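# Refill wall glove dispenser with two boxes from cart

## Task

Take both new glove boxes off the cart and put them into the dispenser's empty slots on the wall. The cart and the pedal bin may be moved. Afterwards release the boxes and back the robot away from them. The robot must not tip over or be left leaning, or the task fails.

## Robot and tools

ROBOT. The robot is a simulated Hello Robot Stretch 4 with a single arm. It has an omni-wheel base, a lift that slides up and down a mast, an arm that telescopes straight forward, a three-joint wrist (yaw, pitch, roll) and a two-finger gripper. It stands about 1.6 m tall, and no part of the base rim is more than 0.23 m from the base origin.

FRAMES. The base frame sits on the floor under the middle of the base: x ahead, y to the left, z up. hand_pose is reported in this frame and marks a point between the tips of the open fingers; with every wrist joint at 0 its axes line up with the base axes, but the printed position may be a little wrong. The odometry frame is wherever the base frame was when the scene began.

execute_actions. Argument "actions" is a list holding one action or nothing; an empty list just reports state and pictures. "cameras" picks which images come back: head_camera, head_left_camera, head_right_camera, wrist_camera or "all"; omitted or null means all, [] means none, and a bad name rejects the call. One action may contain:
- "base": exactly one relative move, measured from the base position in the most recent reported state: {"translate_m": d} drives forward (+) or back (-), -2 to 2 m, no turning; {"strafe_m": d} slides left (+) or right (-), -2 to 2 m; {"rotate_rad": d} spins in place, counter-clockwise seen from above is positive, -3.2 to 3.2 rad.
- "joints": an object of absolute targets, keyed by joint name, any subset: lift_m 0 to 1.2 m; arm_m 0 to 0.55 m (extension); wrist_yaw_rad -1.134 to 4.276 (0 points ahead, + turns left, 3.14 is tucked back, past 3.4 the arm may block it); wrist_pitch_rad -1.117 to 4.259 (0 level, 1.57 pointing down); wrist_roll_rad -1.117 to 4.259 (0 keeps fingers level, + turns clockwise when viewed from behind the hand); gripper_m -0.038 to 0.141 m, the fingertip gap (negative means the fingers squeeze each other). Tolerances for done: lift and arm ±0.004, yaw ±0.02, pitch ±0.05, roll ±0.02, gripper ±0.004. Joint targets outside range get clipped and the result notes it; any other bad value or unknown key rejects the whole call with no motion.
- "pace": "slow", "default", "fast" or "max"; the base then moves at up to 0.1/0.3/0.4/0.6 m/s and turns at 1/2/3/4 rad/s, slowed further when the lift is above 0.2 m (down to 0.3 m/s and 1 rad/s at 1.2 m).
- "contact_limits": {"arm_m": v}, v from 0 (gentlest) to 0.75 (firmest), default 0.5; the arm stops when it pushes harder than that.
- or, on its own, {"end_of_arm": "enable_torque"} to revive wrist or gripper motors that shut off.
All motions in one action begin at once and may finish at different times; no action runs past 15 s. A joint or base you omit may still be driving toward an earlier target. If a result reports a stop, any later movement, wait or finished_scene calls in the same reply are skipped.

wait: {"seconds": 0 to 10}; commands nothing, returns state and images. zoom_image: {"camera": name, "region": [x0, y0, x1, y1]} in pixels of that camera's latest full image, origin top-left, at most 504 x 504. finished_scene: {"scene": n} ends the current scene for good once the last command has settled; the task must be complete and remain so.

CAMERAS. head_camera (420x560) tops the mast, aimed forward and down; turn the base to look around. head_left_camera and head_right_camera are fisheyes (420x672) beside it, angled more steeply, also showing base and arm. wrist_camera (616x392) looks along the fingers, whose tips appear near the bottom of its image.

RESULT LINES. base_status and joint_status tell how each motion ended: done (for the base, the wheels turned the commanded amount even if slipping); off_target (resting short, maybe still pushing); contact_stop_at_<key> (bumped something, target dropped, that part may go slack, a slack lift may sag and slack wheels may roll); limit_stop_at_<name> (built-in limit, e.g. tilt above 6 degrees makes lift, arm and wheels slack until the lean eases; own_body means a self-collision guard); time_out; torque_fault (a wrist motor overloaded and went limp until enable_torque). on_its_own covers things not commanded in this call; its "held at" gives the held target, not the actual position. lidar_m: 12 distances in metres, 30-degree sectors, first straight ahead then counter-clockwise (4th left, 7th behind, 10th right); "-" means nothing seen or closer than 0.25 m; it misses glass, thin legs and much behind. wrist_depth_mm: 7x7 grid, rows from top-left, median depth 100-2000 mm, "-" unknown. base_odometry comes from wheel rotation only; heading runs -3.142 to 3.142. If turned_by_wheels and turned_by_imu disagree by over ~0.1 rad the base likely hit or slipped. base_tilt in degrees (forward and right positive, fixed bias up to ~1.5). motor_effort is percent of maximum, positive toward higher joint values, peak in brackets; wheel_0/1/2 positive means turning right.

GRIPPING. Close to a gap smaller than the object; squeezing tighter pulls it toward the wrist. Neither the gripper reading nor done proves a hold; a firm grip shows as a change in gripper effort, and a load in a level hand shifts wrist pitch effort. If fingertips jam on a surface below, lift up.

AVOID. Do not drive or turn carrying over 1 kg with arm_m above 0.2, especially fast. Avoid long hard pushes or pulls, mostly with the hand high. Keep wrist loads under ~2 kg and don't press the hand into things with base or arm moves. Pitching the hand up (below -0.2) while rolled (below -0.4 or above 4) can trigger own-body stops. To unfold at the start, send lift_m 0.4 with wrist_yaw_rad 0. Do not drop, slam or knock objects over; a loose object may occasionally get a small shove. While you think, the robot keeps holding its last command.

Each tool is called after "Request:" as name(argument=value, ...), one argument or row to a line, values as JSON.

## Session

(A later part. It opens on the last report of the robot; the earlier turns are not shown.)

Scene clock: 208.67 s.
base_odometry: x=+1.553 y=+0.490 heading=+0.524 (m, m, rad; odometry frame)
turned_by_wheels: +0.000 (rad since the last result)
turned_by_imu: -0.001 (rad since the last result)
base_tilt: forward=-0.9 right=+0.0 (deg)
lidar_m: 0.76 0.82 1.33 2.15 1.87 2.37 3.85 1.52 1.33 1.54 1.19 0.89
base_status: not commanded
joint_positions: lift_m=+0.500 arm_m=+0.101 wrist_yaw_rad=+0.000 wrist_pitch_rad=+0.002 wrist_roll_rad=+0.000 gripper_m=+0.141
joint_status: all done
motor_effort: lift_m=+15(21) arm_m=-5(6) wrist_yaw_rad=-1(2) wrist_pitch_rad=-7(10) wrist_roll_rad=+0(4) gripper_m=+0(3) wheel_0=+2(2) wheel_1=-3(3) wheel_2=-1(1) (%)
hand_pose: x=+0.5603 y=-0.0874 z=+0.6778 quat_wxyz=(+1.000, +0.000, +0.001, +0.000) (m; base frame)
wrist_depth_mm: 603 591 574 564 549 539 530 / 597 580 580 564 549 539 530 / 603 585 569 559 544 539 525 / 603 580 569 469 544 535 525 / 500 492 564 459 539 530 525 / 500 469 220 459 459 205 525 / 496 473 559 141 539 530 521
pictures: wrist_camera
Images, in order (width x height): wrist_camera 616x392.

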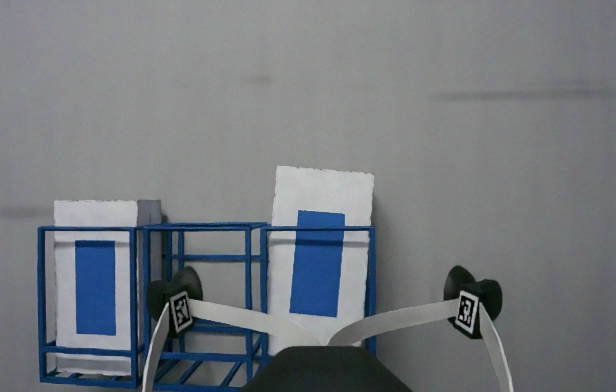

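Request:
execute_actions(
  actions=[
    {"joints":{"lift_m":0.595,"arm_m":0.15}},
  ],
  cameras=[],
)

Request:
execute_actions(
  actions=[
    {"joints":{"arm_m":0.372,"wrist_roll_rad":0.1},"pace":"slow"},
  ],
  cameras=[],
)

Request:
execute_actions(
  actions=[
    {"joints":{"gripper_m":0.075}},
  ],
  cameras=["wrist_camera"],
)

Request:
execute_actions(
  actions=[
    {"joints":{"lift_m":0.63,"wrist_roll_rad":-0.03},"pace":"slow"},
  ],
  cameras=["wrist_camera","head_camera"],
)

Request:
zoom_image(
  camera="head_camera",
  region=[130, 290, 270, 400],
)

Scene clock: 215.00 s.
base_odometry: x=+1.553 y=+0.490 heading=+0.524 (m, m, rad; odometry frame)
turned_by_wheels: +0.000 (rad since the last result)
turned_by_imu: -0.002 (rad since the last result)
base_tilt: forward=-0.8 right=-0.1 (deg)
lidar_m: 0.76 0.81 1.31 2.16 1.85 2.38 3.84 1.54 1.32 1.54 1.18 0.89
base_status: not commanded
joint_positions: lift_m=+0.595 arm_m=+0.149 wrist_yaw_rad=+0.000 wrist_pitch_rad=+0.002 wrist_roll_rad=+0.000 gripper_m=+0.141
joint_status: all done
motor_effort: lift_m=+22(33) arm_m=+5(4) wrist_yaw_rad=+0(0) wrist_pitch_rad=-5(8) wrist_roll_rad=+2(2) gripper_m=+5(2) wheel_0=+2(2) wheel_1=-3(3) wheel_2=-1(1) (%)
hand_pose: x=+0.6085 y=-0.0874 z=+0.7723 quat_wxyz=(+1.000, +0.000, +0.001, +0.000) (m; base frame)
wrist_depth_mm: 554 539 525 512 500 492 480 / 549 539 525 512 496 492 484 / 549 539 521 512 500 488 480 / 544 530 521 508 500 488 480 / 544 530 517 421 496 484 477 / 449 442 220 415 415 206 477 / 445 439 517 141 488 484 473
pictures: none
No camera images: the call's "cameras" was empty. Leave "cameras" out to get every camera's image.

Scene clock: 218.50 s.
base_odometry: x=+1.553 y=+0.490 heading=+0.524 (m, m, rad; odometry frame)
turned_by_wheels: +0.000 (rad since the last result)
turned_by_imu: -0.001 (rad since the last result)
base_tilt: forward=-0.9 right=+0.0 (deg)
lidar_m: 0.77 0.82 1.31 2.16 1.88 2.39 3.85 1.54 1.32 1.54 1.19 0.90
base_status: not commanded
joint_positions: lift_m=+0.595 arm_m=+0.371 wrist_yaw_rad=+0.000 wrist_pitch_rad=+0.002 wrist_roll_rad=+0.100 gripper_m=+0.141
joint_status: all done
motor_effort: lift_m=+22(22) arm_m=+5(6) wrist_yaw_rad=+0(0) wrist_pitch_rad=-7(8) wrist_roll_rad=+1(5) gripper_m=+1(1) wheel_0=+2(2) wheel_1=-3(3) wheel_2=+0(1) (%)
hand_pose: x=+0.8305 y=-0.0874 z=+0.7723 quat_wxyz=(+0.999, +0.050, +0.001, +0.000) (m; base frame)
wrist_depth_mm: 304 300 293 285 279 273 267 / 303 297 291 283 278 273 267 / 301 297 290 283 277 272 266 / 301 294 289 283 276 271 267 / 303 296 289 282 277 270 265 / 301 293 198 196 194 198 265 / 300 294 198 141 191 267 264
pictures: none
No camera images: the call's "cameras" was empty. Leave "cameras" out to get every camera's image.

Scene clock: 220.20 s.
base_odometry: x=+1.553 y=+0.490 heading=+0.524 (m, m, rad; odometry frame)
turned_by_wheels: +0.000 (rad since the last result)
turned_by_imu: -0.001 (rad since the last result)
base_tilt: forward=-0.8 right=-0.1 (deg)
lidar_m: 0.77 0.83 1.33 2.16 1.87 2.38 3.84 1.52 1.32 1.54 1.18 0.89
base_status: not commanded
joint_positions: lift_m=+0.595 arm_m=+0.371 wrist_yaw_rad=-0.002 wrist_pitch_rad=+0.002 wrist_roll_rad=+0.100 gripper_m=+0.075
joint_status: all done
motor_effort: lift_m=+22(22) arm_m=+5(5) wrist_yaw_rad=+6(6) wrist_pitch_rad=-6(7) wrist_roll_rad=+0(2) gripper_m=-25(24) wheel_0=+2(2) wheel_1=-3(3) wheel_2=+0(1) (%)
hand_pose: x=+0.8303 y=-0.0881 z=+0.7724 quat_wxyz=(+0.999, +0.050, +0.001, -0.001) (m; base frame)
wrist_depth_mm: 304 297 291 286 278 274 271 / 303 297 290 285 278 273 268 / 303 296 289 283 278 272 267 / 301 294 287 283 277 272 267 / 301 296 287 283 277 271 266 / 298 294 194 191 190 199 266 / 300 291 193 137 187 270 265
pictures: wrist_camera
Images, in order (width x height): wrist_camera 616x392.

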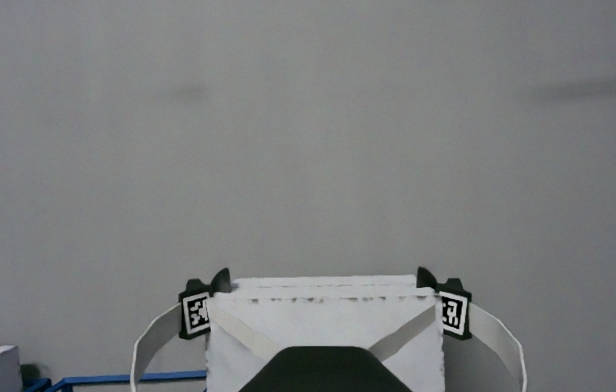

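Scene clock: 221.33 s.
base_odometry: x=+1.553 y=+0.490 heading=+0.524 (m, m, rad; odometry frame)
turned_by_wheels: +0.000 (rad since the last result)
turned_by_imu: +0.000 (rad since the last result)
base_tilt: forward=-0.8 right=+0.0 (deg)
lidar_m: 0.76 0.83 1.31 2.15 1.87 2.39 3.83 1.52 1.31 1.55 1.20 0.89
base_status: not commanded
joint_positions: lift_m=+0.630 arm_m=+0.371 wrist_yaw_rad=+0.002 wrist_pitch_rad=+0.008 wrist_roll_rad=-0.029 gripper_m=+0.075
joint_status: all done
motor_effort: lift_m=+24(29) arm_m=+5(5) wrist_yaw_rad=-7(6) wrist_pitch_rad=-23(24) wrist_roll_rad=-4(7) gripper_m=-22(23) wheel_0=+2(2) wheel_1=-3(3) wheel_2=-1(1) (%)
hand_pose: x=+0.8307 y=-0.0868 z=+0.8054 quat_wxyz=(+1.000, -0.014, +0.004, +0.001) (m; base frame)
wrist_depth_mm: 306 298 291 285 278 272 266 / 304 297 290 283 277 271 266 / 304 297 290 283 277 271 266 / 304 296 289 283 276 271 265 / 303 297 289 282 276 270 265 / 303 296 194 192 189 266 265 / 301 293 192 136 186 267 263
pictures: head_camera, wrist_camera
Images, in order (width x height): head_camera 420x560, wrist_camera 616x392.

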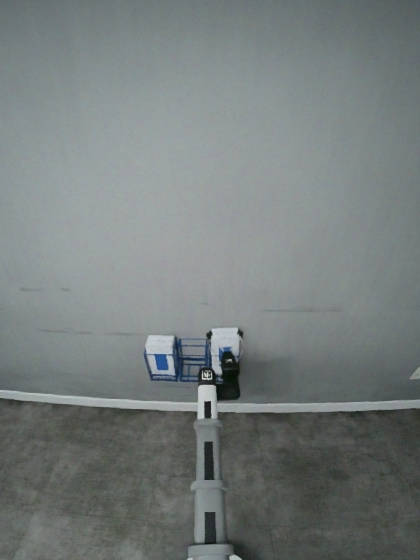

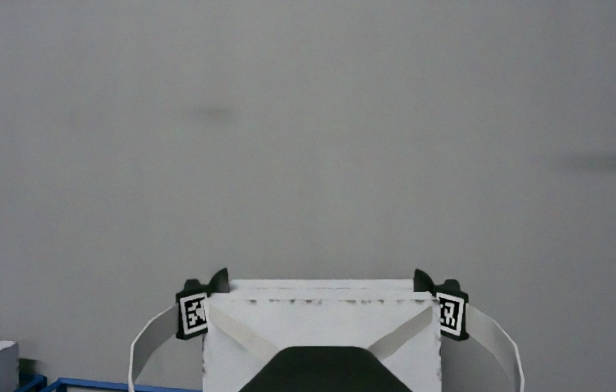

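Region (130, 290, 270, 400) of head_camera's 420x560 image, scaled by 3.600, with more detail than that image has; it fills the top 396 rows of this view, and the rest is white.

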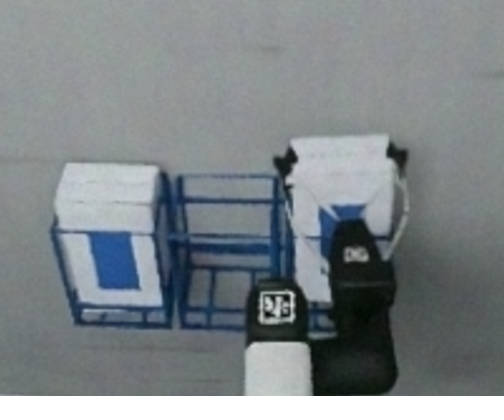

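Request:
execute_actions(
  actions=[
    {"base":{"strafe_m":-0.01},"pace":"slow"},
  ],
  cameras=[],
)

Request:
execute_actions(
  actions=[
    {"joints":{"lift_m":0.575},"pace":"slow"},
  ],
  cameras=[],
)

Request:
execute_actions(
  actions=[
    {"joints":{"gripper_m":0.141}},
  ],
  cameras=["wrist_camera"],
)

Request:
execute_actions(
  actions=[
    {"joints":{"arm_m":0.08,"wrist_roll_rad":0}},
  ],
  cameras=["wrist_camera","head_camera"],
)

Scene clock: 225.13 s.
base_odometry: x=+1.558 y=+0.481 heading=+0.525 (m, m, rad; odometry frame)
turned_by_wheels: +0.001 (rad since the last result)
turned_by_imu: +0.000 (rad since the last result)
base_tilt: forward=-0.9 right=+0.0 (deg)
lidar_m: 0.76 0.82 1.30 2.17 1.89 2.38 3.94 1.53 1.30 1.52 1.18 0.89
base_status: done
joint_positions: lift_m=+0.630 arm_m=+0.371 wrist_yaw_rad=+0.008 wrist_pitch_rad=+0.008 wrist_roll_rad=-0.028 gripper_m=+0.075
joint_status: not commanded
on_its_own: wrist_yaw_rad is at rest, and its effort (-23) is outside its rest range (-13 to +13)
motor_effort: lift_m=+24(24) arm_m=+5(5) wrist_yaw_rad=-23(23) wrist_pitch_rad=-23(25) wrist_roll_rad=-7(6) gripper_m=-23(24) wheel_0=+12(6) wheel_1=-1(6) wheel_2=+0(0) (%)
hand_pose: x=+0.8312 y=-0.0852 z=+0.8056 quat_wxyz=(+1.000, -0.014, +0.004, +0.004) (m; base frame)
wrist_depth_mm: 307 300 291 283 277 271 265 / 307 298 290 283 276 268 264 / 307 297 290 283 276 268 264 / 306 298 289 282 276 268 262 / 304 297 290 281 273 268 262 / 304 297 193 192 189 263 262 / 303 294 192 134 187 266 262
pictures: none
No camera images: the call's "cameras" was empty. Leave "cameras" out to get every camera's image.

Scene clock: 226.47 s.
base_odometry: x=+1.558 y=+0.481 heading=+0.525 (m, m, rad; odometry frame)
turned_by_wheels: +0.000 (rad since the last result)
turned_by_imu: +0.000 (rad since the last result)
base_tilt: forward=-0.9 right=+0.0 (deg)
lidar_m: 0.76 0.81 1.35 2.17 1.90 2.39 3.96 1.54 1.30 1.51 1.17 0.90
base_status: not commanded
joint_positions: lift_m=+0.576 arm_m=+0.371 wrist_yaw_rad=+0.011 wrist_pitch_rad=-0.017 wrist_roll_rad=-0.028 gripper_m=+0.075
joint_status: all done
on_its_own: wrist_yaw_rad is at rest, and its effort (-31) is outside its rest range (-13 to +13); wrist_pitch_rad is at rest, and its effort (+49) is outside its rest range (-23 to +23)
motor_effort: lift_m=+7(24) arm_m=+5(5) wrist_yaw_rad=-31(32) wrist_pitch_rad=+49(51) wrist_roll_rad=-4(6) gripper_m=-23(23) wheel_0=+12(12) wheel_1=-1(1) wheel_2=+1(1) (%)
hand_pose: x=+0.8314 y=-0.0843 z=+0.7591 quat_wxyz=(+1.000, -0.014, -0.009, +0.005) (m; base frame)
wrist_depth_mm: 319 309 301 291 283 277 270 / 317 306 297 289 281 274 267 / 310 303 294 287 278 272 265 / 309 300 291 285 278 270 264 / 307 297 289 282 274 267 262 / 301 294 192 191 189 262 259 / 297 290 191 133 186 263 257
pictures: none
No camera images: the call's "cameras" was empty. Leave "cameras" out to get every camera's image.

Scene clock: 228.17 s.
base_odometry: x=+1.558 y=+0.481 heading=+0.525 (m, m, rad; odometry frame)
turned_by_wheels: +0.000 (rad since the last result)
turned_by_imu: -0.001 (rad since the last result)
base_tilt: forward=-0.9 right=+0.0 (deg)
lidar_m: 0.77 0.81 1.32 2.15 1.86 2.38 3.95 1.53 1.31 1.53 1.18 0.88
base_status: not commanded
joint_positions: lift_m=+0.575 arm_m=+0.371 wrist_yaw_rad=+0.003 wrist_pitch_rad=+0.000 wrist_roll_rad=-0.029 gripper_m=+0.141
joint_status: all done
motor_effort: lift_m=+14(14) arm_m=+5(5) wrist_yaw_rad=-8(31) wrist_pitch_rad=-2(50) wrist_roll_rad=-3(5) gripper_m=+3(23) wheel_0=+8(12) wheel_1=-1(1) wheel_2=+1(1) (%)
hand_pose: x=+0.8308 y=-0.0866 z=+0.7535 quat_wxyz=(+1.000, -0.015, +0.000, +0.001) (m; base frame)
wrist_depth_mm: 307 301 293 286 281 273 267 / 306 300 291 285 279 272 268 / 304 297 291 283 279 271 266 / 304 297 290 282 276 270 265 / 303 297 286 236 273 267 264 / 300 293 196 194 192 206 263 / 300 293 194 141 191 267 262
pictures: wrist_camera
Images, in order (width x height): wrist_camera 616x392.

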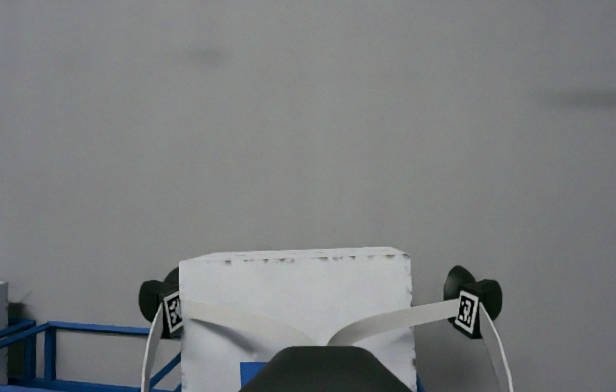

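Scene clock: 230.17 s.
base_odometry: x=+1.558 y=+0.481 heading=+0.524 (m, m, rad; odometry frame)
turned_by_wheels: +0.000 (rad since the last result)
turned_by_imu: -0.001 (rad since the last result)
base_tilt: forward=-0.9 right=+0.0 (deg)
lidar_m: 0.76 0.81 1.31 2.17 1.89 2.38 3.94 1.53 1.32 1.52 1.18 0.90
base_status: not commanded
joint_positions: lift_m=+0.575 arm_m=+0.081 wrist_yaw_rad=+0.000 wrist_pitch_rad=+0.002 wrist_roll_rad=+0.000 gripper_m=+0.141
joint_status: all done
motor_effort: lift_m=+14(14) arm_m=-5(5) wrist_yaw_rad=+0(9) wrist_pitch_rad=-8(8) wrist_roll_rad=+0(4) gripper_m=+1(3) wheel_0=+5(8) wheel_1=-1(1) wheel_2=+1(1) (%)
hand_pose: x=+0.5403 y=-0.0874 z=+0.7529 quat_wxyz=(+1.000, +0.000, +0.001, +0.000) (m; base frame)
wrist_depth_mm: 627 615 597 580 569 564 549 / 627 609 591 580 569 554 549 / 627 609 585 580 569 559 544 / 615 603 591 580 564 549 539 / 615 564 585 477 564 549 539 / 564 488 220 469 554 206 544 / 564 512 580 141 559 549 539
pictures: head_camera, wrist_camera
Images, in order (width x height): head_camera 420x560, wrist_camera 616x392.

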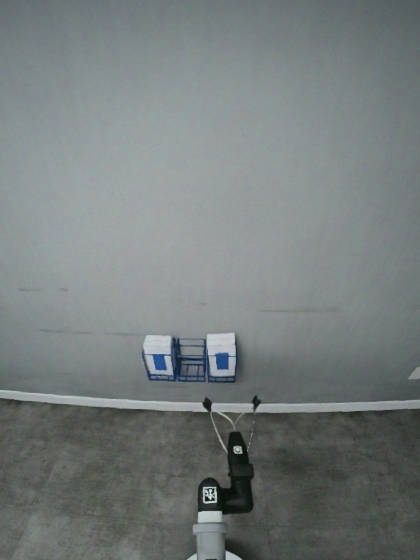

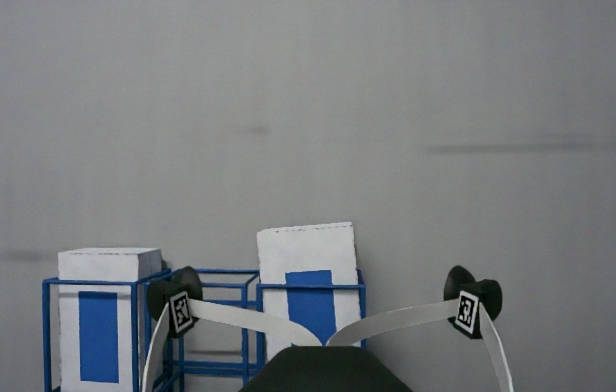

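Request:
execute_actions(
  actions=[
    {"joints":{"lift_m":0.4,"gripper_m":0.0}},
  ],
  cameras=["wrist_camera"],
)

Request:
zoom_image(
  camera="wrist_camera",
  region=[20, 60, 420, 340],
)

Scene clock: 234.37 s.
base_odometry: x=+1.558 y=+0.481 heading=+0.524 (m, m, rad; odometry frame)
turned_by_wheels: +0.000 (rad since the last result)
turned_by_imu: -0.002 (rad since the last result)
base_tilt: forward=-0.9 right=+0.0 (deg)
lidar_m: 0.75 0.82 1.33 2.16 1.88 2.39 3.96 1.53 1.31 1.53 1.19 0.88
base_status: not commanded
joint_positions: lift_m=+0.400 arm_m=+0.081 wrist_yaw_rad=+0.000 wrist_pitch_rad=+0.002 wrist_roll_rad=+0.000 gripper_m=+0.000
joint_status: all done
motor_effort: lift_m=+15(21) arm_m=-5(5) wrist_yaw_rad=+0(0) wrist_pitch_rad=-7(7) wrist_roll_rad=+1(1) gripper_m=-5(5) wheel_0=+5(5) wheel_1=-1(1) wheel_2=+1(1) (%)
hand_pose: x=+0.5403 y=-0.0874 z=+0.5779 quat_wxyz=(+1.000, +0.000, +0.001, +0.000) (m; base frame)
wrist_depth_mm: 627 615 603 580 569 554 549 / 621 615 597 585 569 554 544 / 621 569 585 477 569 554 539 / 574 517 591 477 569 559 544 / 525 512 585 477 564 554 539 / 615 597 480 202 189 544 544 / 609 603 585 144 559 544 535
pictures: wrist_camera
Images, in order (width x height): wrist_camera 616x392.

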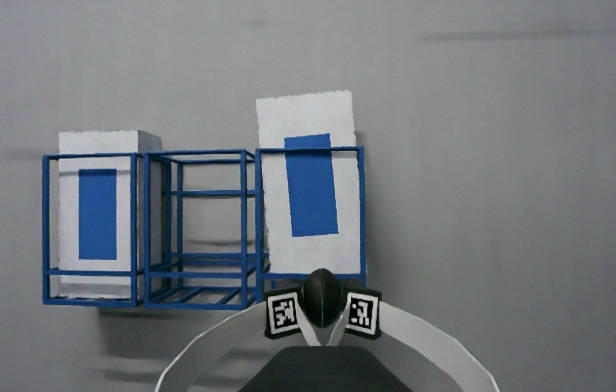

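Region (20, 60, 420, 340) of wrist_camera's 616x392 image, scaled by 1.260; it fills the top 353 rows of this view, and the rest is white.

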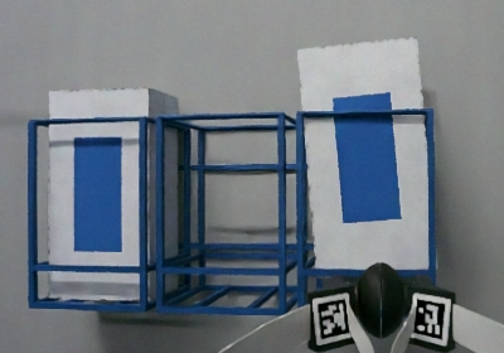

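Request:
execute_actions(
  actions=[
    {"base":{"strafe_m":0.012},"joints":{"lift_m":0.595,"gripper_m":0.141,"wrist_roll_rad":-0.11}},
  ],
  cameras=[],
)

Request:
execute_actions(
  actions=[
    {"joints":{"arm_m":0.372},"pace":"slow"},
  ],
  cameras=["wrist_camera"],
)

Request:
execute_actions(
  actions=[
    {"joints":{"gripper_m":0.075}},
  ],
  cameras=["wrist_camera"],
)

Request:
execute_actions(
  actions=[
    {"joints":{"lift_m":0.62,"wrist_roll_rad":-0.03},"pace":"slow"},
  ],
  cameras=["wrist_camera"],
)

Scene clock: 243.07 s.
base_odometry: x=+1.552 y=+0.492 heading=+0.524 (m, m, rad; odometry frame)
turned_by_wheels: +0.000 (rad since the last result)
turned_by_imu: -0.002 (rad since the last result)
base_tilt: forward=-0.9 right=+0.0 (deg)
lidar_m: 0.76 0.82 1.33 2.16 1.89 2.39 3.83 1.54 1.33 1.54 1.20 0.90
base_status: done
joint_positions: lift_m=+0.595 arm_m=+0.081 wrist_yaw_rad=+0.000 wrist_pitch_rad=+0.002 wrist_roll_rad=-0.110 gripper_m=+0.141
joint_status: all done
motor_effort: lift_m=+22(19) arm_m=-5(5) wrist_yaw_rad=+0(0) wrist_pitch_rad=-8(7) wrist_roll_rad=+0(6) gripper_m=-1(5) wheel_0=-4(6) wheel_1=+2(9) wheel_2=+0(0) (%)
hand_pose: x=+0.5403 y=-0.0874 z=+0.7723 quat_wxyz=(+0.998, -0.055, +0.001, +0.000) (m; base frame)
wrist_depth_mm: 634 615 603 585 574 559 549 / 627 603 597 585 569 559 549 / 627 609 597 585 569 554 549 / 621 609 591 580 564 559 544 / 621 539 591 477 559 554 539 / 615 512 219 469 554 206 539 / 517 508 585 141 559 549 535
pictures: none
No camera images: the call's "cameras" was empty. Leave "cameras" out to get every camera's image.

Scene clock: 247.27 s.
base_odometry: x=+1.552 y=+0.492 heading=+0.524 (m, m, rad; odometry frame)
turned_by_wheels: +0.000 (rad since the last result)
turned_by_imu: -0.002 (rad since the last result)
base_tilt: forward=-0.9 right=+0.0 (deg)
lidar_m: 0.77 0.84 1.33 2.16 1.87 2.37 3.84 1.53 1.33 1.54 1.16 0.90
base_status: not commanded
joint_positions: lift_m=+0.595 arm_m=+0.371 wrist_yaw_rad=+0.000 wrist_pitch_rad=+0.002 wrist_roll_rad=-0.110 gripper_m=+0.141
joint_status: all done
motor_effort: lift_m=+22(22) arm_m=+5(3) wrist_yaw_rad=+0(0) wrist_pitch_rad=-8(10) wrist_roll_rad=-1(1) gripper_m=+0(2) wheel_0=-4(4) wheel_1=+2(2) wheel_2=+0(0) (%)
hand_pose: x=+0.8304 y=-0.0874 z=+0.7723 quat_wxyz=(+0.998, -0.055, +0.001, +0.000) (m; base frame)
wrist_depth_mm: 309 301 296 287 282 274 270 / 307 301 294 286 279 273 268 / 306 298 293 286 279 272 268 / 303 297 291 285 277 271 267 / 303 296 287 282 276 270 265 / 300 294 194 191 189 206 265 / 298 293 193 141 186 268 263
pictures: wrist_camera
Images, in order (width x height): wrist_camera 616x392.

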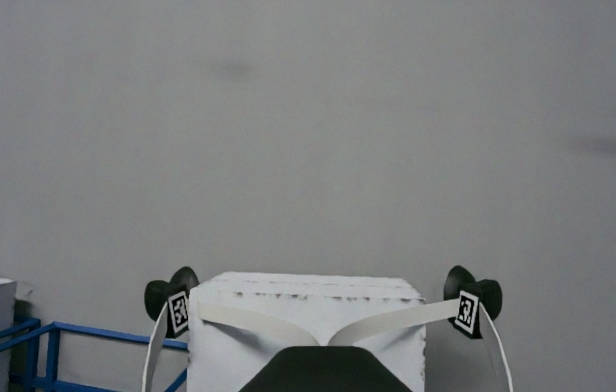

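Scene clock: 248.97 s.
base_odometry: x=+1.552 y=+0.492 heading=+0.524 (m, m, rad; odometry frame)
turned_by_wheels: +0.000 (rad since the last result)
turned_by_imu: -0.001 (rad since the last result)
base_tilt: forward=-0.9 right=+0.0 (deg)
lidar_m: 0.77 0.81 1.33 2.16 1.87 2.38 3.84 1.56 1.32 1.54 1.17 0.90
base_status: not commanded
joint_positions: lift_m=+0.595 arm_m=+0.371 wrist_yaw_rad=+0.003 wrist_pitch_rad=+0.002 wrist_roll_rad=-0.110 gripper_m=+0.075
joint_status: all done
motor_effort: lift_m=+22(22) arm_m=+5(5) wrist_yaw_rad=-9(9) wrist_pitch_rad=-5(8) wrist_roll_rad=-1(1) gripper_m=-23(24) wheel_0=-3(4) wheel_1=+3(2) wheel_2=+0(0) (%)
hand_pose: x=+0.8308 y=-0.0866 z=+0.7724 quat_wxyz=(+0.998, -0.055, +0.001, +0.002) (m; base frame)
wrist_depth_mm: 309 303 294 286 281 274 270 / 310 301 293 286 279 273 268 / 306 300 291 285 278 272 266 / 306 298 291 283 278 270 266 / 304 297 289 282 276 268 265 / 301 294 191 189 186 265 263 / 300 293 189 135 185 267 263
pictures: wrist_camera
Images, in order (width x height): wrist_camera 616x392.

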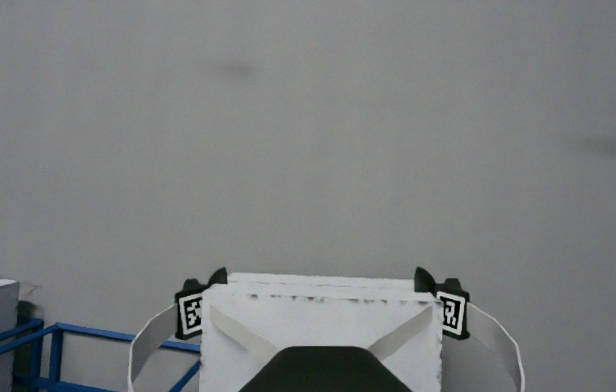

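Scene clock: 249.97 s.
base_odometry: x=+1.552 y=+0.492 heading=+0.524 (m, m, rad; odometry frame)
turned_by_wheels: +0.000 (rad since the last result)
turned_by_imu: +0.000 (rad since the last result)
base_tilt: forward=-0.9 right=+0.0 (deg)
lidar_m: 0.77 0.83 1.34 2.15 1.87 2.39 3.83 1.54 1.32 1.54 1.20 0.90
base_status: not commanded
joint_positions: lift_m=+0.620 arm_m=+0.371 wrist_yaw_rad=+0.000 wrist_pitch_rad=+0.007 wrist_roll_rad=-0.030 gripper_m=+0.075
joint_status: all done
on_its_own: wrist_pitch_rad is at rest, and its effort (-25) is outside its rest range (-23 to +23)
motor_effort: lift_m=+24(26) arm_m=+5(5) wrist_yaw_rad=-1(8) wrist_pitch_rad=-25(21) wrist_roll_rad=+0(12) gripper_m=-25(22) wheel_0=-3(3) wheel_1=+2(2) wheel_2=+0(0) (%)
hand_pose: x=+0.8305 y=-0.0874 z=+0.7956 quat_wxyz=(+1.000, -0.015, +0.004, +0.000) (m; base frame)
wrist_depth_mm: 306 297 291 285 278 272 267 / 303 300 291 283 278 272 267 / 303 297 290 283 278 271 267 / 304 296 290 283 277 271 266 / 303 296 289 282 276 270 265 / 301 296 190 189 186 267 266 / 301 291 190 136 183 268 265
pictures: wrist_camera
Images, in order (width x height): wrist_camera 616x392.

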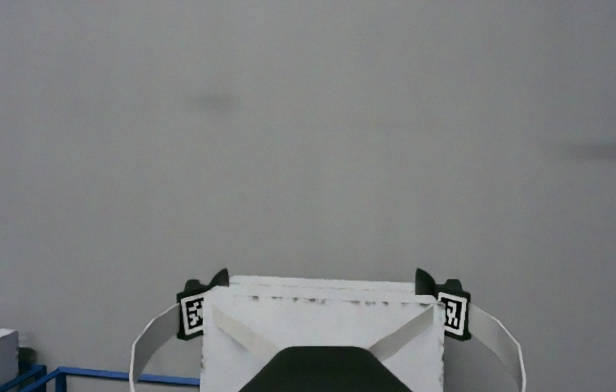

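Request:
execute_actions(
  actions=[
    {"joints":{"arm_m":0.382},"pace":"slow"},
  ],
  cameras=[],
)

Request:
execute_actions(
  actions=[
    {"joints":{"lift_m":0.585},"pace":"slow"},
  ],
  cameras=[],
)

Request:
execute_actions(
  actions=[
    {"joints":{"lift_m":0.565},"pace":"slow"},
  ],
  cameras=["wrist_camera"],
)

Scene clock: 253.27 s.
base_odometry: x=+1.552 y=+0.492 heading=+0.524 (m, m, rad; odometry frame)
turned_by_wheels: +0.000 (rad since the last result)
turned_by_imu: -0.001 (rad since the last result)
base_tilt: forward=-0.8 right=+0.0 (deg)
lidar_m: 0.77 0.81 1.33 2.15 1.86 2.38 3.82 1.52 1.33 1.53 1.19 0.88
base_status: not commanded
joint_positions: lift_m=+0.620 arm_m=+0.381 wrist_yaw_rad=+0.000 wrist_pitch_rad=+0.007 wrist_roll_rad=-0.030 gripper_m=+0.075
joint_status: all done
motor_effort: lift_m=+24(24) arm_m=+5(7) wrist_yaw_rad=-1(2) wrist_pitch_rad=-21(21) wrist_roll_rad=+2(0) gripper_m=-23(23) wheel_0=-3(3) wheel_1=+2(2) wheel_2=+0(0) (%)
hand_pose: x=+0.8405 y=-0.0874 z=+0.7956 quat_wxyz=(+1.000, -0.015, +0.004, +0.000) (m; base frame)
wrist_depth_mm: 294 289 282 274 268 263 258 / 294 287 281 272 267 263 257 / 293 286 279 273 267 262 256 / 291 286 278 273 267 259 256 / 291 285 278 272 267 260 256 / 290 285 190 189 186 257 256 / 290 282 189 136 183 260 255
pictures: none
No camera images: the call's "cameras" was empty. Leave "cameras" out to get every camera's image.

Scene clock: 254.40 s.
base_odometry: x=+1.552 y=+0.492 heading=+0.524 (m, m, rad; odometry frame)
turned_by_wheels: +0.000 (rad since the last result)
turned_by_imu: +0.000 (rad since the last result)
base_tilt: forward=-0.9 right=+0.1 (deg)
lidar_m: 0.75 0.82 1.32 2.15 1.87 2.38 3.83 1.55 1.33 1.54 1.19 0.89
base_status: not commanded
joint_positions: lift_m=+0.585 arm_m=+0.381 wrist_yaw_rad=+0.000 wrist_pitch_rad=+0.007 wrist_roll_rad=-0.030 gripper_m=+0.075
joint_status: all done
motor_effort: lift_m=+16(25) arm_m=+5(5) wrist_yaw_rad=+1(1) wrist_pitch_rad=-19(21) wrist_roll_rad=+0(2) gripper_m=-24(17) wheel_0=-4(4) wheel_1=+2(3) wheel_2=+0(0) (%)
hand_pose: x=+0.8405 y=-0.0875 z=+0.7612 quat_wxyz=(+1.000, -0.015, +0.004, +0.000) (m; base frame)
wrist_depth_mm: 294 289 281 276 268 263 258 / 294 287 281 273 268 263 257 / 293 287 279 273 268 262 257 / 291 286 278 273 267 262 257 / 293 286 278 273 266 260 256 / 290 285 191 189 187 201 256 / 289 282 189 136 183 259 255
pictures: none
No camera images: the call's "cameras" was empty. Leave "cameras" out to get every camera's image.

Scene clock: 255.33 s.
base_odometry: x=+1.552 y=+0.492 heading=+0.524 (m, m, rad; odometry frame)
turned_by_wheels: +0.000 (rad since the last result)
turned_by_imu: +0.000 (rad since the last result)
base_tilt: forward=-0.8 right=+0.0 (deg)
lidar_m: 0.77 0.81 1.32 2.15 1.87 2.40 3.81 1.54 1.33 1.52 1.16 0.89
base_status: not commanded
joint_positions: lift_m=+0.565 arm_m=+0.381 wrist_yaw_rad=+0.000 wrist_pitch_rad=+0.007 wrist_roll_rad=-0.030 gripper_m=+0.075
joint_status: all done
motor_effort: lift_m=+16(17) arm_m=+5(5) wrist_yaw_rad=+1(0) wrist_pitch_rad=-21(22) wrist_roll_rad=+1(1) gripper_m=-22(18) wheel_0=-3(3) wheel_1=+2(2) wheel_2=+0(0) (%)
hand_pose: x=+0.8405 y=-0.0875 z=+0.7413 quat_wxyz=(+1.000, -0.015, +0.004, +0.000) (m; base frame)
wrist_depth_mm: 294 287 282 274 270 263 258 / 294 287 281 273 268 263 257 / 293 286 281 274 268 262 257 / 293 286 279 273 266 262 258 / 291 286 279 272 266 262 256 / 289 283 190 189 186 201 256 / 289 281 189 136 183 258 255
pictures: wrist_camera
Images, in order (width x height): wrist_camera 616x392.

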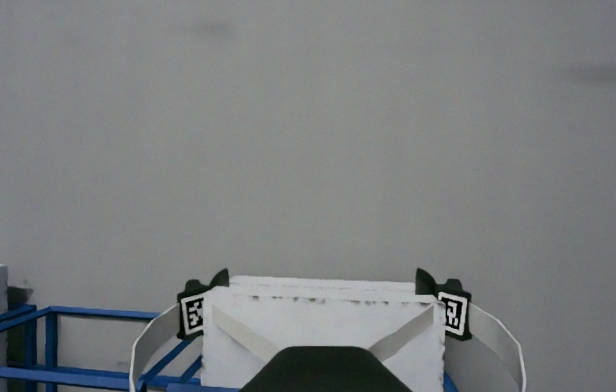

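Past the snag. Release.

Request:
execute_actions(
  actions=[
    {"joints":{"gripper_m":0.141}},
  ],
  cameras=[],
)

Request:
execute_actions(
  actions=[
    {"joints":{"arm_m":0.05,"wrist_roll_rad":0}},
  ],
  cameras=["wrist_camera"],
)

Scene clock: 258.63 s.
base_odometry: x=+1.552 y=+0.492 heading=+0.524 (m, m, rad; odometry frame)
turned_by_wheels: +0.000 (rad since the last result)
turned_by_imu: -0.001 (rad since the last result)
base_tilt: forward=-0.8 right=+0.0 (deg)
lidar_m: 0.76 0.81 1.34 2.14 1.86 2.40 3.83 1.54 1.33 1.54 1.21 0.89
base_status: not commanded
joint_positions: lift_m=+0.565 arm_m=+0.381 wrist_yaw_rad=+0.000 wrist_pitch_rad=+0.003 wrist_roll_rad=-0.030 gripper_m=+0.141
joint_status: all done
motor_effort: lift_m=+16(16) arm_m=+5(5) wrist_yaw_rad=+0(0) wrist_pitch_rad=-9(22) wrist_roll_rad=+1(1) gripper_m=-1(20) wheel_0=-3(3) wheel_1=+2(2) wheel_2=+0(0) (%)
hand_pose: x=+0.8405 y=-0.0875 z=+0.7427 quat_wxyz=(+1.000, -0.015, +0.001, +0.000) (m; base frame)
wrist_depth_mm: 296 290 282 276 270 264 258 / 294 289 281 274 268 263 259 / 293 287 279 274 268 263 258 / 293 286 279 273 267 262 257 / 291 286 278 272 267 260 256 / 287 283 194 191 189 206 256 / 287 282 191 141 186 258 254
pictures: none
No camera images: the call's "cameras" was empty. Leave "cameras" out to get every camera's image.

Scene clock: 260.73 s.
base_odometry: x=+1.552 y=+0.492 heading=+0.524 (m, m, rad; odometry frame)
turned_by_wheels: +0.000 (rad since the last result)
turned_by_imu: -0.001 (rad since the last result)
base_tilt: forward=-0.9 right=+0.0 (deg)
lidar_m: 0.77 0.82 1.32 2.14 1.88 2.40 3.84 1.55 1.32 1.54 1.19 0.91
base_status: not commanded
joint_positions: lift_m=+0.565 arm_m=+0.051 wrist_yaw_rad=+0.000 wrist_pitch_rad=+0.002 wrist_roll_rad=+0.000 gripper_m=+0.141
joint_status: all done
motor_effort: lift_m=+16(16) arm_m=-5(7) wrist_yaw_rad=+0(0) wrist_pitch_rad=-8(7) wrist_roll_rad=+1(1) gripper_m=-1(1) wheel_0=-4(3) wheel_1=+2(3) wheel_2=+0(0) (%)
hand_pose: x=+0.5103 y=-0.0874 z=+0.7427 quat_wxyz=(+1.000, +0.000, +0.001, +0.000) (m; base frame)
wrist_depth_mm: 661 647 627 621 603 585 580 / 654 647 627 609 603 585 580 / 654 634 627 615 597 585 574 / 661 647 621 609 597 580 574 / 654 549 621 508 591 580 569 / 654 544 219 504 500 205 564 / 647 539 615 141 585 585 569
pictures: wrist_camera
Images, in order (width x height): wrist_camera 616x392.

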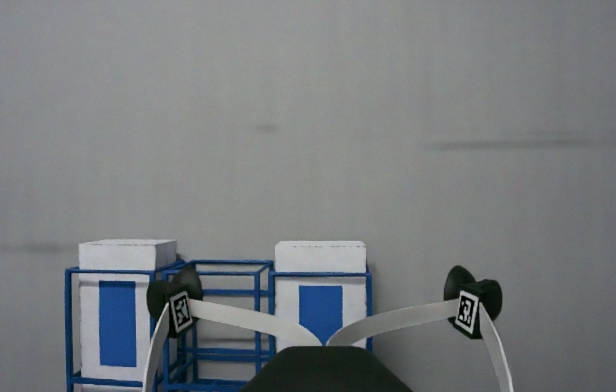

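Request:
execute_actions(
  actions=[
    {"base":{"translate_m":-0.93},"joints":{"lift_m":1.15,"wrist_pitch_rad":1.57},"pace":"fast"},
  ],
  cameras=[],
)

Request:
execute_actions(
  actions=[
    {"base":{"rotate_rad":-1.57}},
  ],
  cameras=[],
)

Request:
execute_actions(
  actions=[
    {"base":{"translate_m":0.5},"joints":{"arm_m":0.5}},
  ],
  cameras=["wrist_camera","head_camera"],
)

Scene clock: 267.07 s.
base_odometry: x=+0.747 y=+0.026 heading=+0.524 (m, m, rad; odometry frame)
turned_by_wheels: +0.000 (rad since the last result)
turned_by_imu: -0.001 (rad since the last result)
base_tilt: forward=-0.9 right=+0.0 (deg)
lidar_m: 1.66 1.90 2.30 1.62 1.72 2.46 2.47 2.04 1.53 1.07 1.59 1.84
base_status: done
joint_positions: lift_m=+1.150 arm_m=+0.051 wrist_yaw_rad=+0.000 wrist_pitch_rad=+1.570 wrist_roll_rad=+0.000 gripper_m=+0.141
joint_status: all done
motor_effort: lift_m=+21(29) arm_m=-5(5) wrist_yaw_rad=+0(0) wrist_pitch_rad=+1(6) wrist_roll_rad=+2(2) gripper_m=+3(1) wheel_0=-2(3) wheel_1=-2(9) wheel_2=-1(13) (%)
hand_pose: x=+0.2220 y=-0.0874 z=+1.0395 quat_wxyz=(+0.707, +0.000, +0.707, +0.000) (m; base frame)
wrist_depth_mm: 1366 1308 1336 1308 1308 1281 1281 / 1308 1336 1308 1336 1308 1281 1281 / 1366 1336 1308 1336 1308 1308 1255 / 1366 1308 1308 1308 1281 1281 1255 / 1366 1308 1308 1078 1255 1281 1255 / 1308 1281 220 1060 1281 206 1255 / 1308 1308 1308 141 1255 1255 1229
pictures: none
No camera images: the call's "cameras" was empty. Leave "cameras" out to get every camera's image.

Scene clock: 269.73 s.
base_odometry: x=+0.747 y=+0.026 heading=-1.045 (m, m, rad; odometry frame)
turned_by_wheels: -1.569 (rad since the last result)
turned_by_imu: -1.550 (rad since the last result)
base_tilt: forward=-0.9 right=+0.0 (deg)
lidar_m: 1.08 1.59 1.85 1.70 1.91 2.28 1.63 1.71 2.70 2.48 2.01 1.54
base_status: done
joint_positions: lift_m=+1.150 arm_m=+0.051 wrist_yaw_rad=+0.000 wrist_pitch_rad=+1.570 wrist_roll_rad=+0.000 gripper_m=+0.141
joint_status: not commanded
motor_effort: lift_m=+21(21) arm_m=-5(5) wrist_yaw_rad=-1(1) wrist_pitch_rad=-2(1) wrist_roll_rad=+1(1) gripper_m=-3(2) wheel_0=+4(7) wheel_1=+3(7) wheel_2=+3(7) (%)
hand_pose: x=+0.2220 y=-0.0874 z=+1.0395 quat_wxyz=(+0.707, +0.000, +0.707, +0.000) (m; base frame)
wrist_depth_mm: 1336 1336 1308 1308 1281 1281 1281 / 1336 1336 1308 1308 1308 1308 1308 / 1336 1308 1308 1281 1308 1308 1255 / 1336 1336 1308 1281 1308 1255 1255 / 1308 1308 1308 1078 1308 1281 1255 / 1308 1308 219 1060 1281 206 1255 / 1336 1308 1281 141 1255 1255 1281
pictures: none
No camera images: the call's "cameras" was empty. Leave "cameras" out to get every camera's image.

Scene clock: 272.87 s.
base_odometry: x=+0.998 y=-0.406 heading=-1.045 (m, m, rad; odometry frame)
turned_by_wheels: +0.000 (rad since the last result)
turned_by_imu: -0.002 (rad since the last result)
base_tilt: forward=-0.8 right=+0.0 (deg)
lidar_m: 0.56 0.61 1.52 1.71 1.76 2.70 2.13 2.29 2.57 2.52 1.32 0.59
base_status: done
joint_positions: lift_m=+1.150 arm_m=+0.499 wrist_yaw_rad=+0.000 wrist_pitch_rad=+1.570 wrist_roll_rad=+0.000 gripper_m=+0.141
joint_status: all done
motor_effort: lift_m=+21(21) arm_m=+5(7) wrist_yaw_rad=+0(1) wrist_pitch_rad=-2(1) wrist_roll_rad=+1(1) gripper_m=+2(1) wheel_0=+4(6) wheel_1=+3(8) wheel_2=-2(12) (%)
hand_pose: x=+0.6703 y=-0.0874 z=+1.0395 quat_wxyz=(+0.707, +0.000, +0.707, +0.000) (m; base frame)
wrist_depth_mm: 661 621 603 591 569 549 544 / 976 866 621 609 615 778 759 / 1336 1308 615 544 609 1281 1229 / 1336 1336 615 544 539 1255 1255 / 1308 1336 615 609 603 1281 1255 / 1308 1308 220 603 559 206 1255 / 1308 1308 1281 141 1255 1255 1229
pictures: head_camera, wrist_camera
Images, in order (width x height): head_camera 420x560, wrist_camera 616x392.

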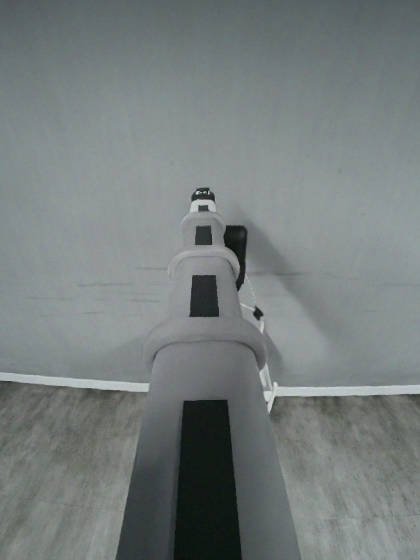

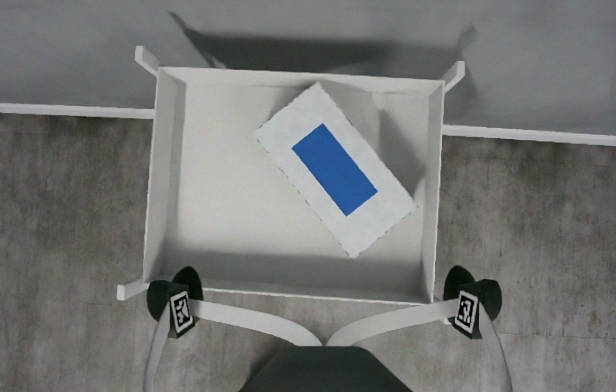

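Request:
execute_actions(
  actions=[
    {"base":{"translate_m":0.07},"joints":{"arm_m":0.55,"wrist_roll_rad":-0.65,"lift_m":0.95}},
  ],
  cameras=["wrist_camera","head_right_camera"],
)

Scene clock: 277.90 s.
base_odometry: x=+1.033 y=-0.466 heading=-1.044 (m, m, rad; odometry frame)
turned_by_wheels: +0.000 (rad since the last result)
turned_by_imu: -0.002 (rad since the last result)
base_tilt: forward=-0.9 right=+0.0 (deg)
lidar_m: 0.50 0.55 1.41 1.71 1.78 2.70 2.21 2.35 2.59 2.54 1.23 0.51
base_status: done
joint_positions: lift_m=+0.950 arm_m=+0.549 wrist_yaw_rad=+0.000 wrist_pitch_rad=+1.570 wrist_roll_rad=-0.650 gripper_m=+0.141
joint_status: all done
motor_effort: lift_m=+15(18) arm_m=+5(5) wrist_yaw_rad=+0(1) wrist_pitch_rad=-2(1) wrist_roll_rad=+0(4) gripper_m=+0(2) wheel_0=+2(6) wheel_1=+2(7) wheel_2=+0(11) (%)
hand_pose: x=+0.7202 y=-0.0874 z=+0.8400 quat_wxyz=(+0.670, -0.226, +0.670, +0.226) (m; base frame)
wrist_depth_mm: 1118 1118 397 484 349 265 224 / 1118 415 413 415 459 324 260 / 1118 413 413 407 496 413 317 / 397 413 413 340 342 496 392 / 399 413 410 338 338 397 500 / 1118 394 220 336 334 206 741 / 1098 366 404 141 392 368 1060
pictures: head_right_camera, wrist_camera
Images, in order (width x height): head_right_camera 420x672, wrist_camera 616x392.

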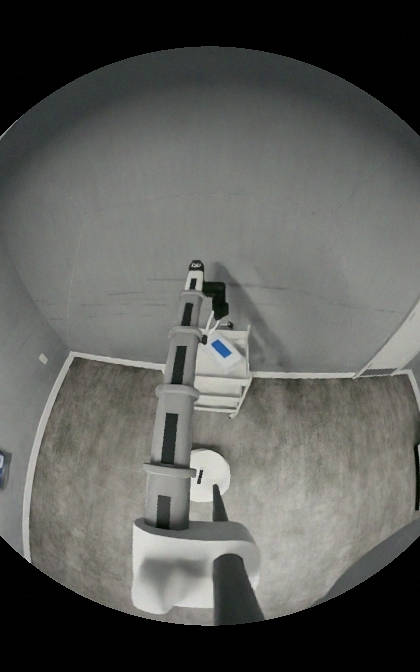

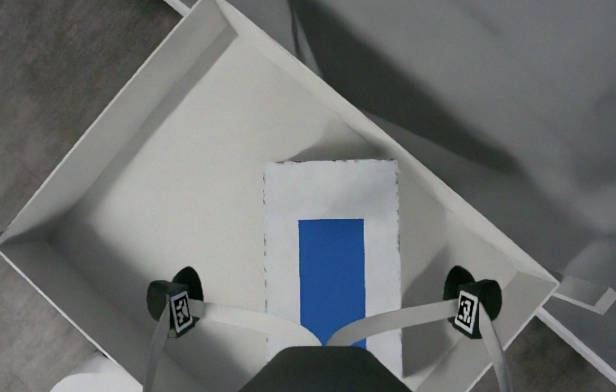

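Request:
execute_actions(
  actions=[
    {"joints":{"lift_m":0.822},"pace":"slow"},
  ],
  cameras=["wrist_camera"],
)

Request:
execute_actions(
  actions=[
    {"joints":{"gripper_m":0.07}},
  ],
  cameras=["wrist_camera"],
)

Request:
execute_actions(
  actions=[
    {"joints":{"lift_m":1.0},"pace":"slow"},
  ],
  cameras=["wrist_camera"],
)

Scene clock: 281.97 s.
base_odometry: x=+1.033 y=-0.466 heading=-1.044 (m, m, rad; odometry frame)
turned_by_wheels: +0.000 (rad since the last result)
turned_by_imu: -0.002 (rad since the last result)
base_tilt: forward=-0.8 right=+0.0 (deg)
lidar_m: 0.51 0.53 1.44 1.75 1.77 2.69 2.19 2.35 2.59 2.53 1.23 0.54
base_status: not commanded
joint_positions: lift_m=+0.822 arm_m=+0.549 wrist_yaw_rad=+0.000 wrist_pitch_rad=+1.570 wrist_roll_rad=-0.650 gripper_m=+0.141
joint_status: all done
motor_effort: lift_m=+14(11) arm_m=+5(5) wrist_yaw_rad=-1(0) wrist_pitch_rad=+1(1) wrist_roll_rad=-2(1) gripper_m=-3(4) wheel_0=+2(2) wheel_1=+3(2) wheel_2=+0(0) (%)
hand_pose: x=+0.7202 y=-0.0874 z=+0.7120 quat_wxyz=(+0.670, -0.226, +0.670, +0.226) (m; base frame)
wrist_depth_mm: 243 285 283 266 336 264 223 / 271 285 282 279 256 325 260 / 286 285 281 213 211 256 317 / 285 282 279 211 210 272 338 / 283 281 278 210 208 271 264 / 282 281 210 208 207 205 267 / 281 279 276 141 206 268 267
pictures: wrist_camera
Images, in order (width x height): wrist_camera 616x392.

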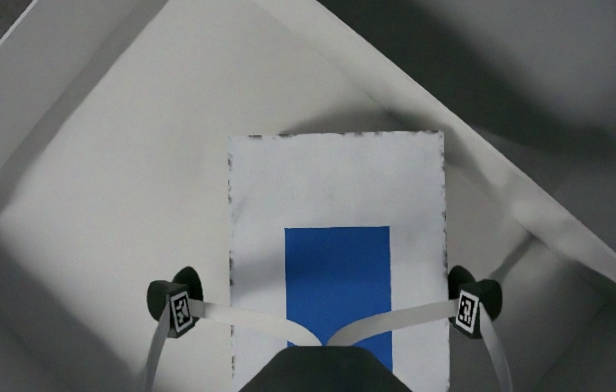

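Scene clock: 283.70 s.
base_odometry: x=+1.033 y=-0.466 heading=-1.044 (m, m, rad; odometry frame)
turned_by_wheels: +0.000 (rad since the last result)
turned_by_imu: -0.001 (rad since the last result)
base_tilt: forward=-0.9 right=+0.0 (deg)
lidar_m: 0.50 0.54 1.42 1.74 1.76 2.70 2.21 2.34 2.61 2.53 1.25 0.51
base_status: not commanded
joint_positions: lift_m=+0.822 arm_m=+0.549 wrist_yaw_rad=+0.001 wrist_pitch_rad=+1.570 wrist_roll_rad=-0.650 gripper_m=+0.071
joint_status: all done
motor_effort: lift_m=+16(16) arm_m=+5(5) wrist_yaw_rad=-2(2) wrist_pitch_rad=+1(5) wrist_roll_rad=+0(0) gripper_m=-30(30) wheel_0=+2(2) wheel_1=+2(2) wheel_2=+0(0) (%)
hand_pose: x=+0.7205 y=-0.0874 z=+0.7119 quat_wxyz=(+0.670, -0.226, +0.670, +0.226) (m; base frame)
wrist_depth_mm: 242 283 281 266 338 265 225 / 270 283 279 278 255 324 260 / 285 282 277 202 201 259 319 / 283 281 202 202 200 271 342 / 283 279 203 202 201 270 264 / 282 278 204 202 202 191 266 / 279 278 204 132 201 266 266
pictures: wrist_camera
Images, in order (width x height): wrist_camera 616x392.

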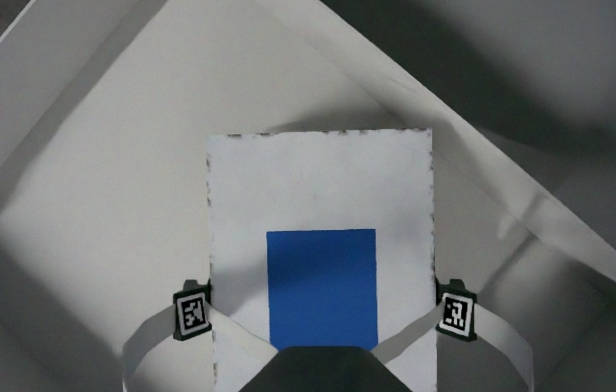

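Scene clock: 285.93 s.
base_odometry: x=+1.033 y=-0.466 heading=-1.044 (m, m, rad; odometry frame)
turned_by_wheels: +0.000 (rad since the last result)
turned_by_imu: -0.001 (rad since the last result)
base_tilt: forward=-0.8 right=+0.0 (deg)
lidar_m: 0.51 0.54 1.41 1.74 1.75 2.69 2.20 2.36 2.59 2.53 1.25 0.52
base_status: not commanded
joint_positions: lift_m=+0.999 arm_m=+0.549 wrist_yaw_rad=+0.001 wrist_pitch_rad=+1.570 wrist_roll_rad=-0.650 gripper_m=+0.071
joint_status: all done
motor_effort: lift_m=+24(26) arm_m=+5(5) wrist_yaw_rad=-2(2) wrist_pitch_rad=-2(0) wrist_roll_rad=+0(1) gripper_m=-27(30) wheel_0=+2(2) wheel_1=+3(2) wheel_2=+0(0) (%)
hand_pose: x=+0.7205 y=-0.0874 z=+0.8892 quat_wxyz=(+0.670, -0.226, +0.670, +0.226) (m; base frame)
wrist_depth_mm: 1160 1160 640 512 351 265 225 / 1182 1160 462 462 459 324 260 / 1182 466 459 198 195 413 317 / 1182 462 200 199 197 530 392 / 436 462 202 200 199 449 496 / 1160 430 203 202 201 196 831 / 1160 931 207 132 203 1098 1098
pictures: wrist_camera
Images, in order (width x height): wrist_camera 616x392.

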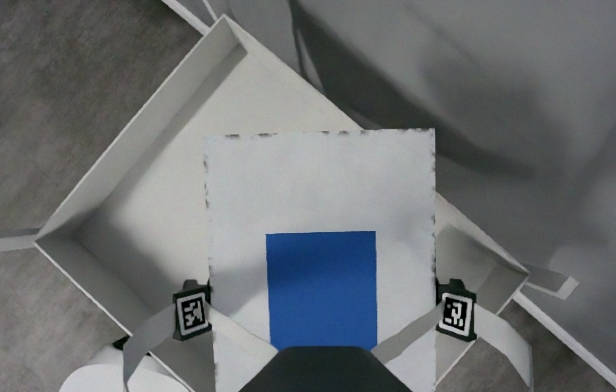

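Request:
execute_actions(
  actions=[
    {"joints":{"arm_m":0.05,"lift_m":1.05},"pace":"slow"},
  ],
  cameras=[],
)

Request:
execute_actions(
  actions=[
    {"base":{"rotate_rad":1.57},"joints":{"wrist_pitch_rad":-0.02,"wrist_roll_rad":0.02},"pace":"slow"},
  ],
  cameras=[],
)

Request:
execute_actions(
  actions=[
    {"base":{"strafe_m":0.705}},
  ],
  cameras=[],
)

Request:
execute_actions(
  actions=[
    {"base":{"translate_m":0.93},"joints":{"lift_m":0.8}},
  ],
  cameras=["head_camera","wrist_camera"],
)

Request:
zoom_image(
  camera="head_camera",
  region=[140, 270, 280, 400],
)

Scene clock: 296.07 s.
base_odometry: x=+1.033 y=-0.466 heading=-1.044 (m, m, rad; odometry frame)
turned_by_wheels: +0.000 (rad since the last result)
turned_by_imu: -0.004 (rad since the last result)
base_tilt: forward=-0.8 right=+0.0 (deg)
lidar_m: 0.25 0.53 1.43 1.74 1.76 2.70 2.21 2.37 2.59 2.54 0.25 0.25
base_status: not commanded
joint_positions: lift_m=+1.049 arm_m=+0.051 wrist_yaw_rad=+0.000 wrist_pitch_rad=+1.569 wrist_roll_rad=-0.650 gripper_m=+0.071
joint_status: all done
motor_effort: lift_m=+24(22) arm_m=-5(5) wrist_yaw_rad=-1(1) wrist_pitch_rad=+1(1) wrist_roll_rad=+0(0) gripper_m=-29(30) wheel_0=+2(2) wheel_1=+2(2) wheel_2=+0(0) (%)
hand_pose: x=+0.2222 y=-0.0874 z=+0.9392 quat_wxyz=(+0.670, -0.226, +0.670, +0.226) (m; base frame)
wrist_depth_mm: 1255 1255 1182 842 512 504 500 / 1255 1205 1229 1205 778 492 500 / 1255 1229 1182 197 196 768 473 / 1229 1229 200 198 198 1160 1160 / 1205 1205 202 200 199 1160 1160 / 1205 1182 202 202 202 196 1160 / 1205 1182 206 132 203 1160 1160
pictures: none
No camera images: the call's "cameras" was empty. Leave "cameras" out to get every camera's image.

Scene clock: 298.93 s.
base_odometry: x=+1.033 y=-0.466 heading=+0.525 (m, m, rad; odometry frame)
turned_by_wheels: +1.569 (rad since the last result)
turned_by_imu: +1.547 (rad since the last result)
base_tilt: forward=-0.9 right=+0.0 (deg)
lidar_m: 0.45 1.77 2.66 2.19 2.31 2.60 2.52 1.25 0.53 0.50 0.54 0.47
base_status: done
joint_positions: lift_m=+1.050 arm_m=+0.051 wrist_yaw_rad=+0.000 wrist_pitch_rad=-0.010 wrist_roll_rad=+0.020 gripper_m=+0.071
joint_status: all done
on_its_own: wrist_pitch_rad is at rest, and its effort (-30) is outside its rest range (-23 to +23)
motor_effort: lift_m=+24(24) arm_m=-5(5) wrist_yaw_rad=-1(1) wrist_pitch_rad=-30(36) wrist_roll_rad=+1(6) gripper_m=-27(33) wheel_0=-5(10) wheel_1=-5(8) wheel_2=-3(8) (%)
hand_pose: x=+0.5103 y=-0.0873 z=+1.2307 quat_wxyz=(+1.000, +0.010, -0.005, +0.000) (m; base frame)
wrist_depth_mm: 1661 1618 1618 1537 1537 1499 1397 / 1661 1576 1576 1499 1537 1499 1366 / 1661 1661 1537 210 208 1464 1397 / 1618 1618 208 206 206 1464 1430 / 1661 1661 206 203 202 1464 1430 / 1661 1576 202 200 200 191 1430 / 1618 1499 200 132 196 1430 1397
pictures: none
No camera images: the call's "cameras" was empty. Leave "cameras" out to get every camera's image.

Scene clock: 302.60 s.
base_odometry: x=+0.680 y=+0.144 heading=+0.525 (m, m, rad; odometry frame)
turned_by_wheels: +0.000 (rad since the last result)
turned_by_imu: -0.004 (rad since the last result)
base_tilt: forward=-0.9 right=+0.0 (deg)
lidar_m: 0.45 1.87 2.18 1.47 1.56 2.25 2.47 2.22 1.69 1.21 1.74 0.51
base_status: done
joint_positions: lift_m=+1.050 arm_m=+0.051 wrist_yaw_rad=+0.000 wrist_pitch_rad=-0.010 wrist_roll_rad=+0.020 gripper_m=+0.071
joint_status: not commanded
on_its_own: wrist_pitch_rad is at rest, and its effort (-30) is outside its rest range (-23 to +23)
motor_effort: lift_m=+24(24) arm_m=-5(5) wrist_yaw_rad=-1(2) wrist_pitch_rad=-30(29) wrist_roll_rad=+0(2) gripper_m=-28(23) wheel_0=-2(12) wheel_1=+2(10) wheel_2=+0(3) (%)
hand_pose: x=+0.5102 y=-0.0874 z=+1.2307 quat_wxyz=(+1.000, +0.010, -0.005, +0.000) (m; base frame)
wrist_depth_mm: 1708 1661 1618 1576 1576 1537 1499 / 1661 1661 1661 1576 1537 1537 1499 / 1708 1661 1576 209 208 1499 1499 / 1708 1661 208 206 206 1537 1430 / 1661 1661 206 204 202 1499 1464 / 1661 1618 201 201 200 191 1464 / 1708 1576 200 132 196 1499 1464
pictures: none
No camera images: the call's "cameras" was empty. Leave "cameras" out to get every camera's image.

Scene clock: 307.20 s.
base_odometry: x=+1.484 y=+0.610 heading=+0.525 (m, m, rad; odometry frame)
turned_by_wheels: +0.000 (rad since the last result)
turned_by_imu: -0.003 (rad since the last result)
base_tilt: forward=-0.9 right=+0.0 (deg)
lidar_m: 0.45 0.91 1.32 2.01 1.76 2.16 3.54 2.28 1.43 1.68 1.17 0.50
base_status: done
joint_positions: lift_m=+0.800 arm_m=+0.051 wrist_yaw_rad=+0.000 wrist_pitch_rad=-0.010 wrist_roll_rad=+0.020 gripper_m=+0.071
joint_status: all done
on_its_own: wrist_pitch_rad is at rest, and its effort (-29) is outside its rest range (-23 to +23)
motor_effort: lift_m=+17(23) arm_m=-5(5) wrist_yaw_rad=-1(1) wrist_pitch_rad=-29(29) wrist_roll_rad=+1(1) gripper_m=-28(26) wheel_0=+2(7) wheel_1=+4(8) wheel_2=-2(11) (%)
hand_pose: x=+0.5102 y=-0.0874 z=+0.9812 quat_wxyz=(+1.000, +0.010, -0.005, +0.000) (m; base frame)
wrist_depth_mm: 661 647 627 621 603 591 574 / 654 647 640 621 603 585 580 / 654 640 627 208 208 591 580 / 647 640 208 207 205 585 574 / 654 634 206 203 202 585 574 / 647 634 202 200 200 199 574 / 647 627 200 132 196 580 564
pictures: head_camera, wrist_camera
Images, in order (width x height): head_camera 420x560, wrist_camera 616x392.

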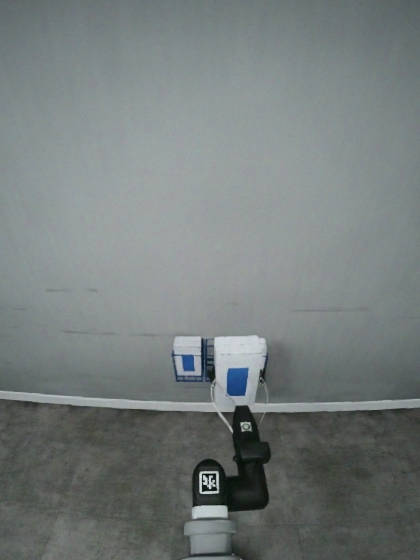

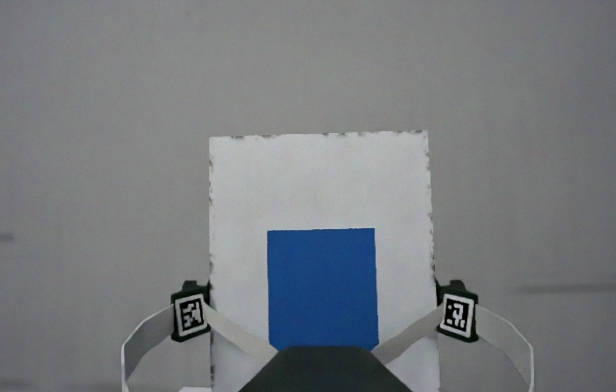

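Region (140, 270, 280, 400) of head_camera's 420x560 image, scaled by 3.600, with more detail than that image has; it fills the top 468 rows of this view, and the rest is white.

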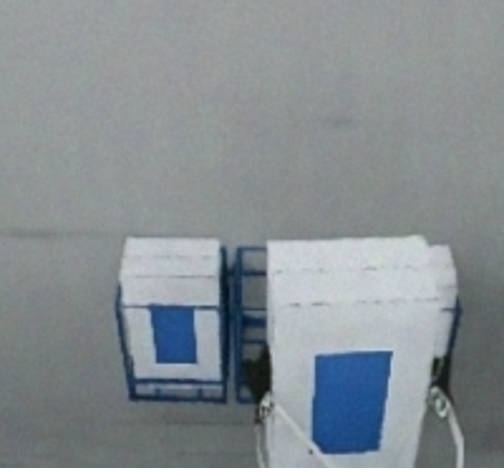

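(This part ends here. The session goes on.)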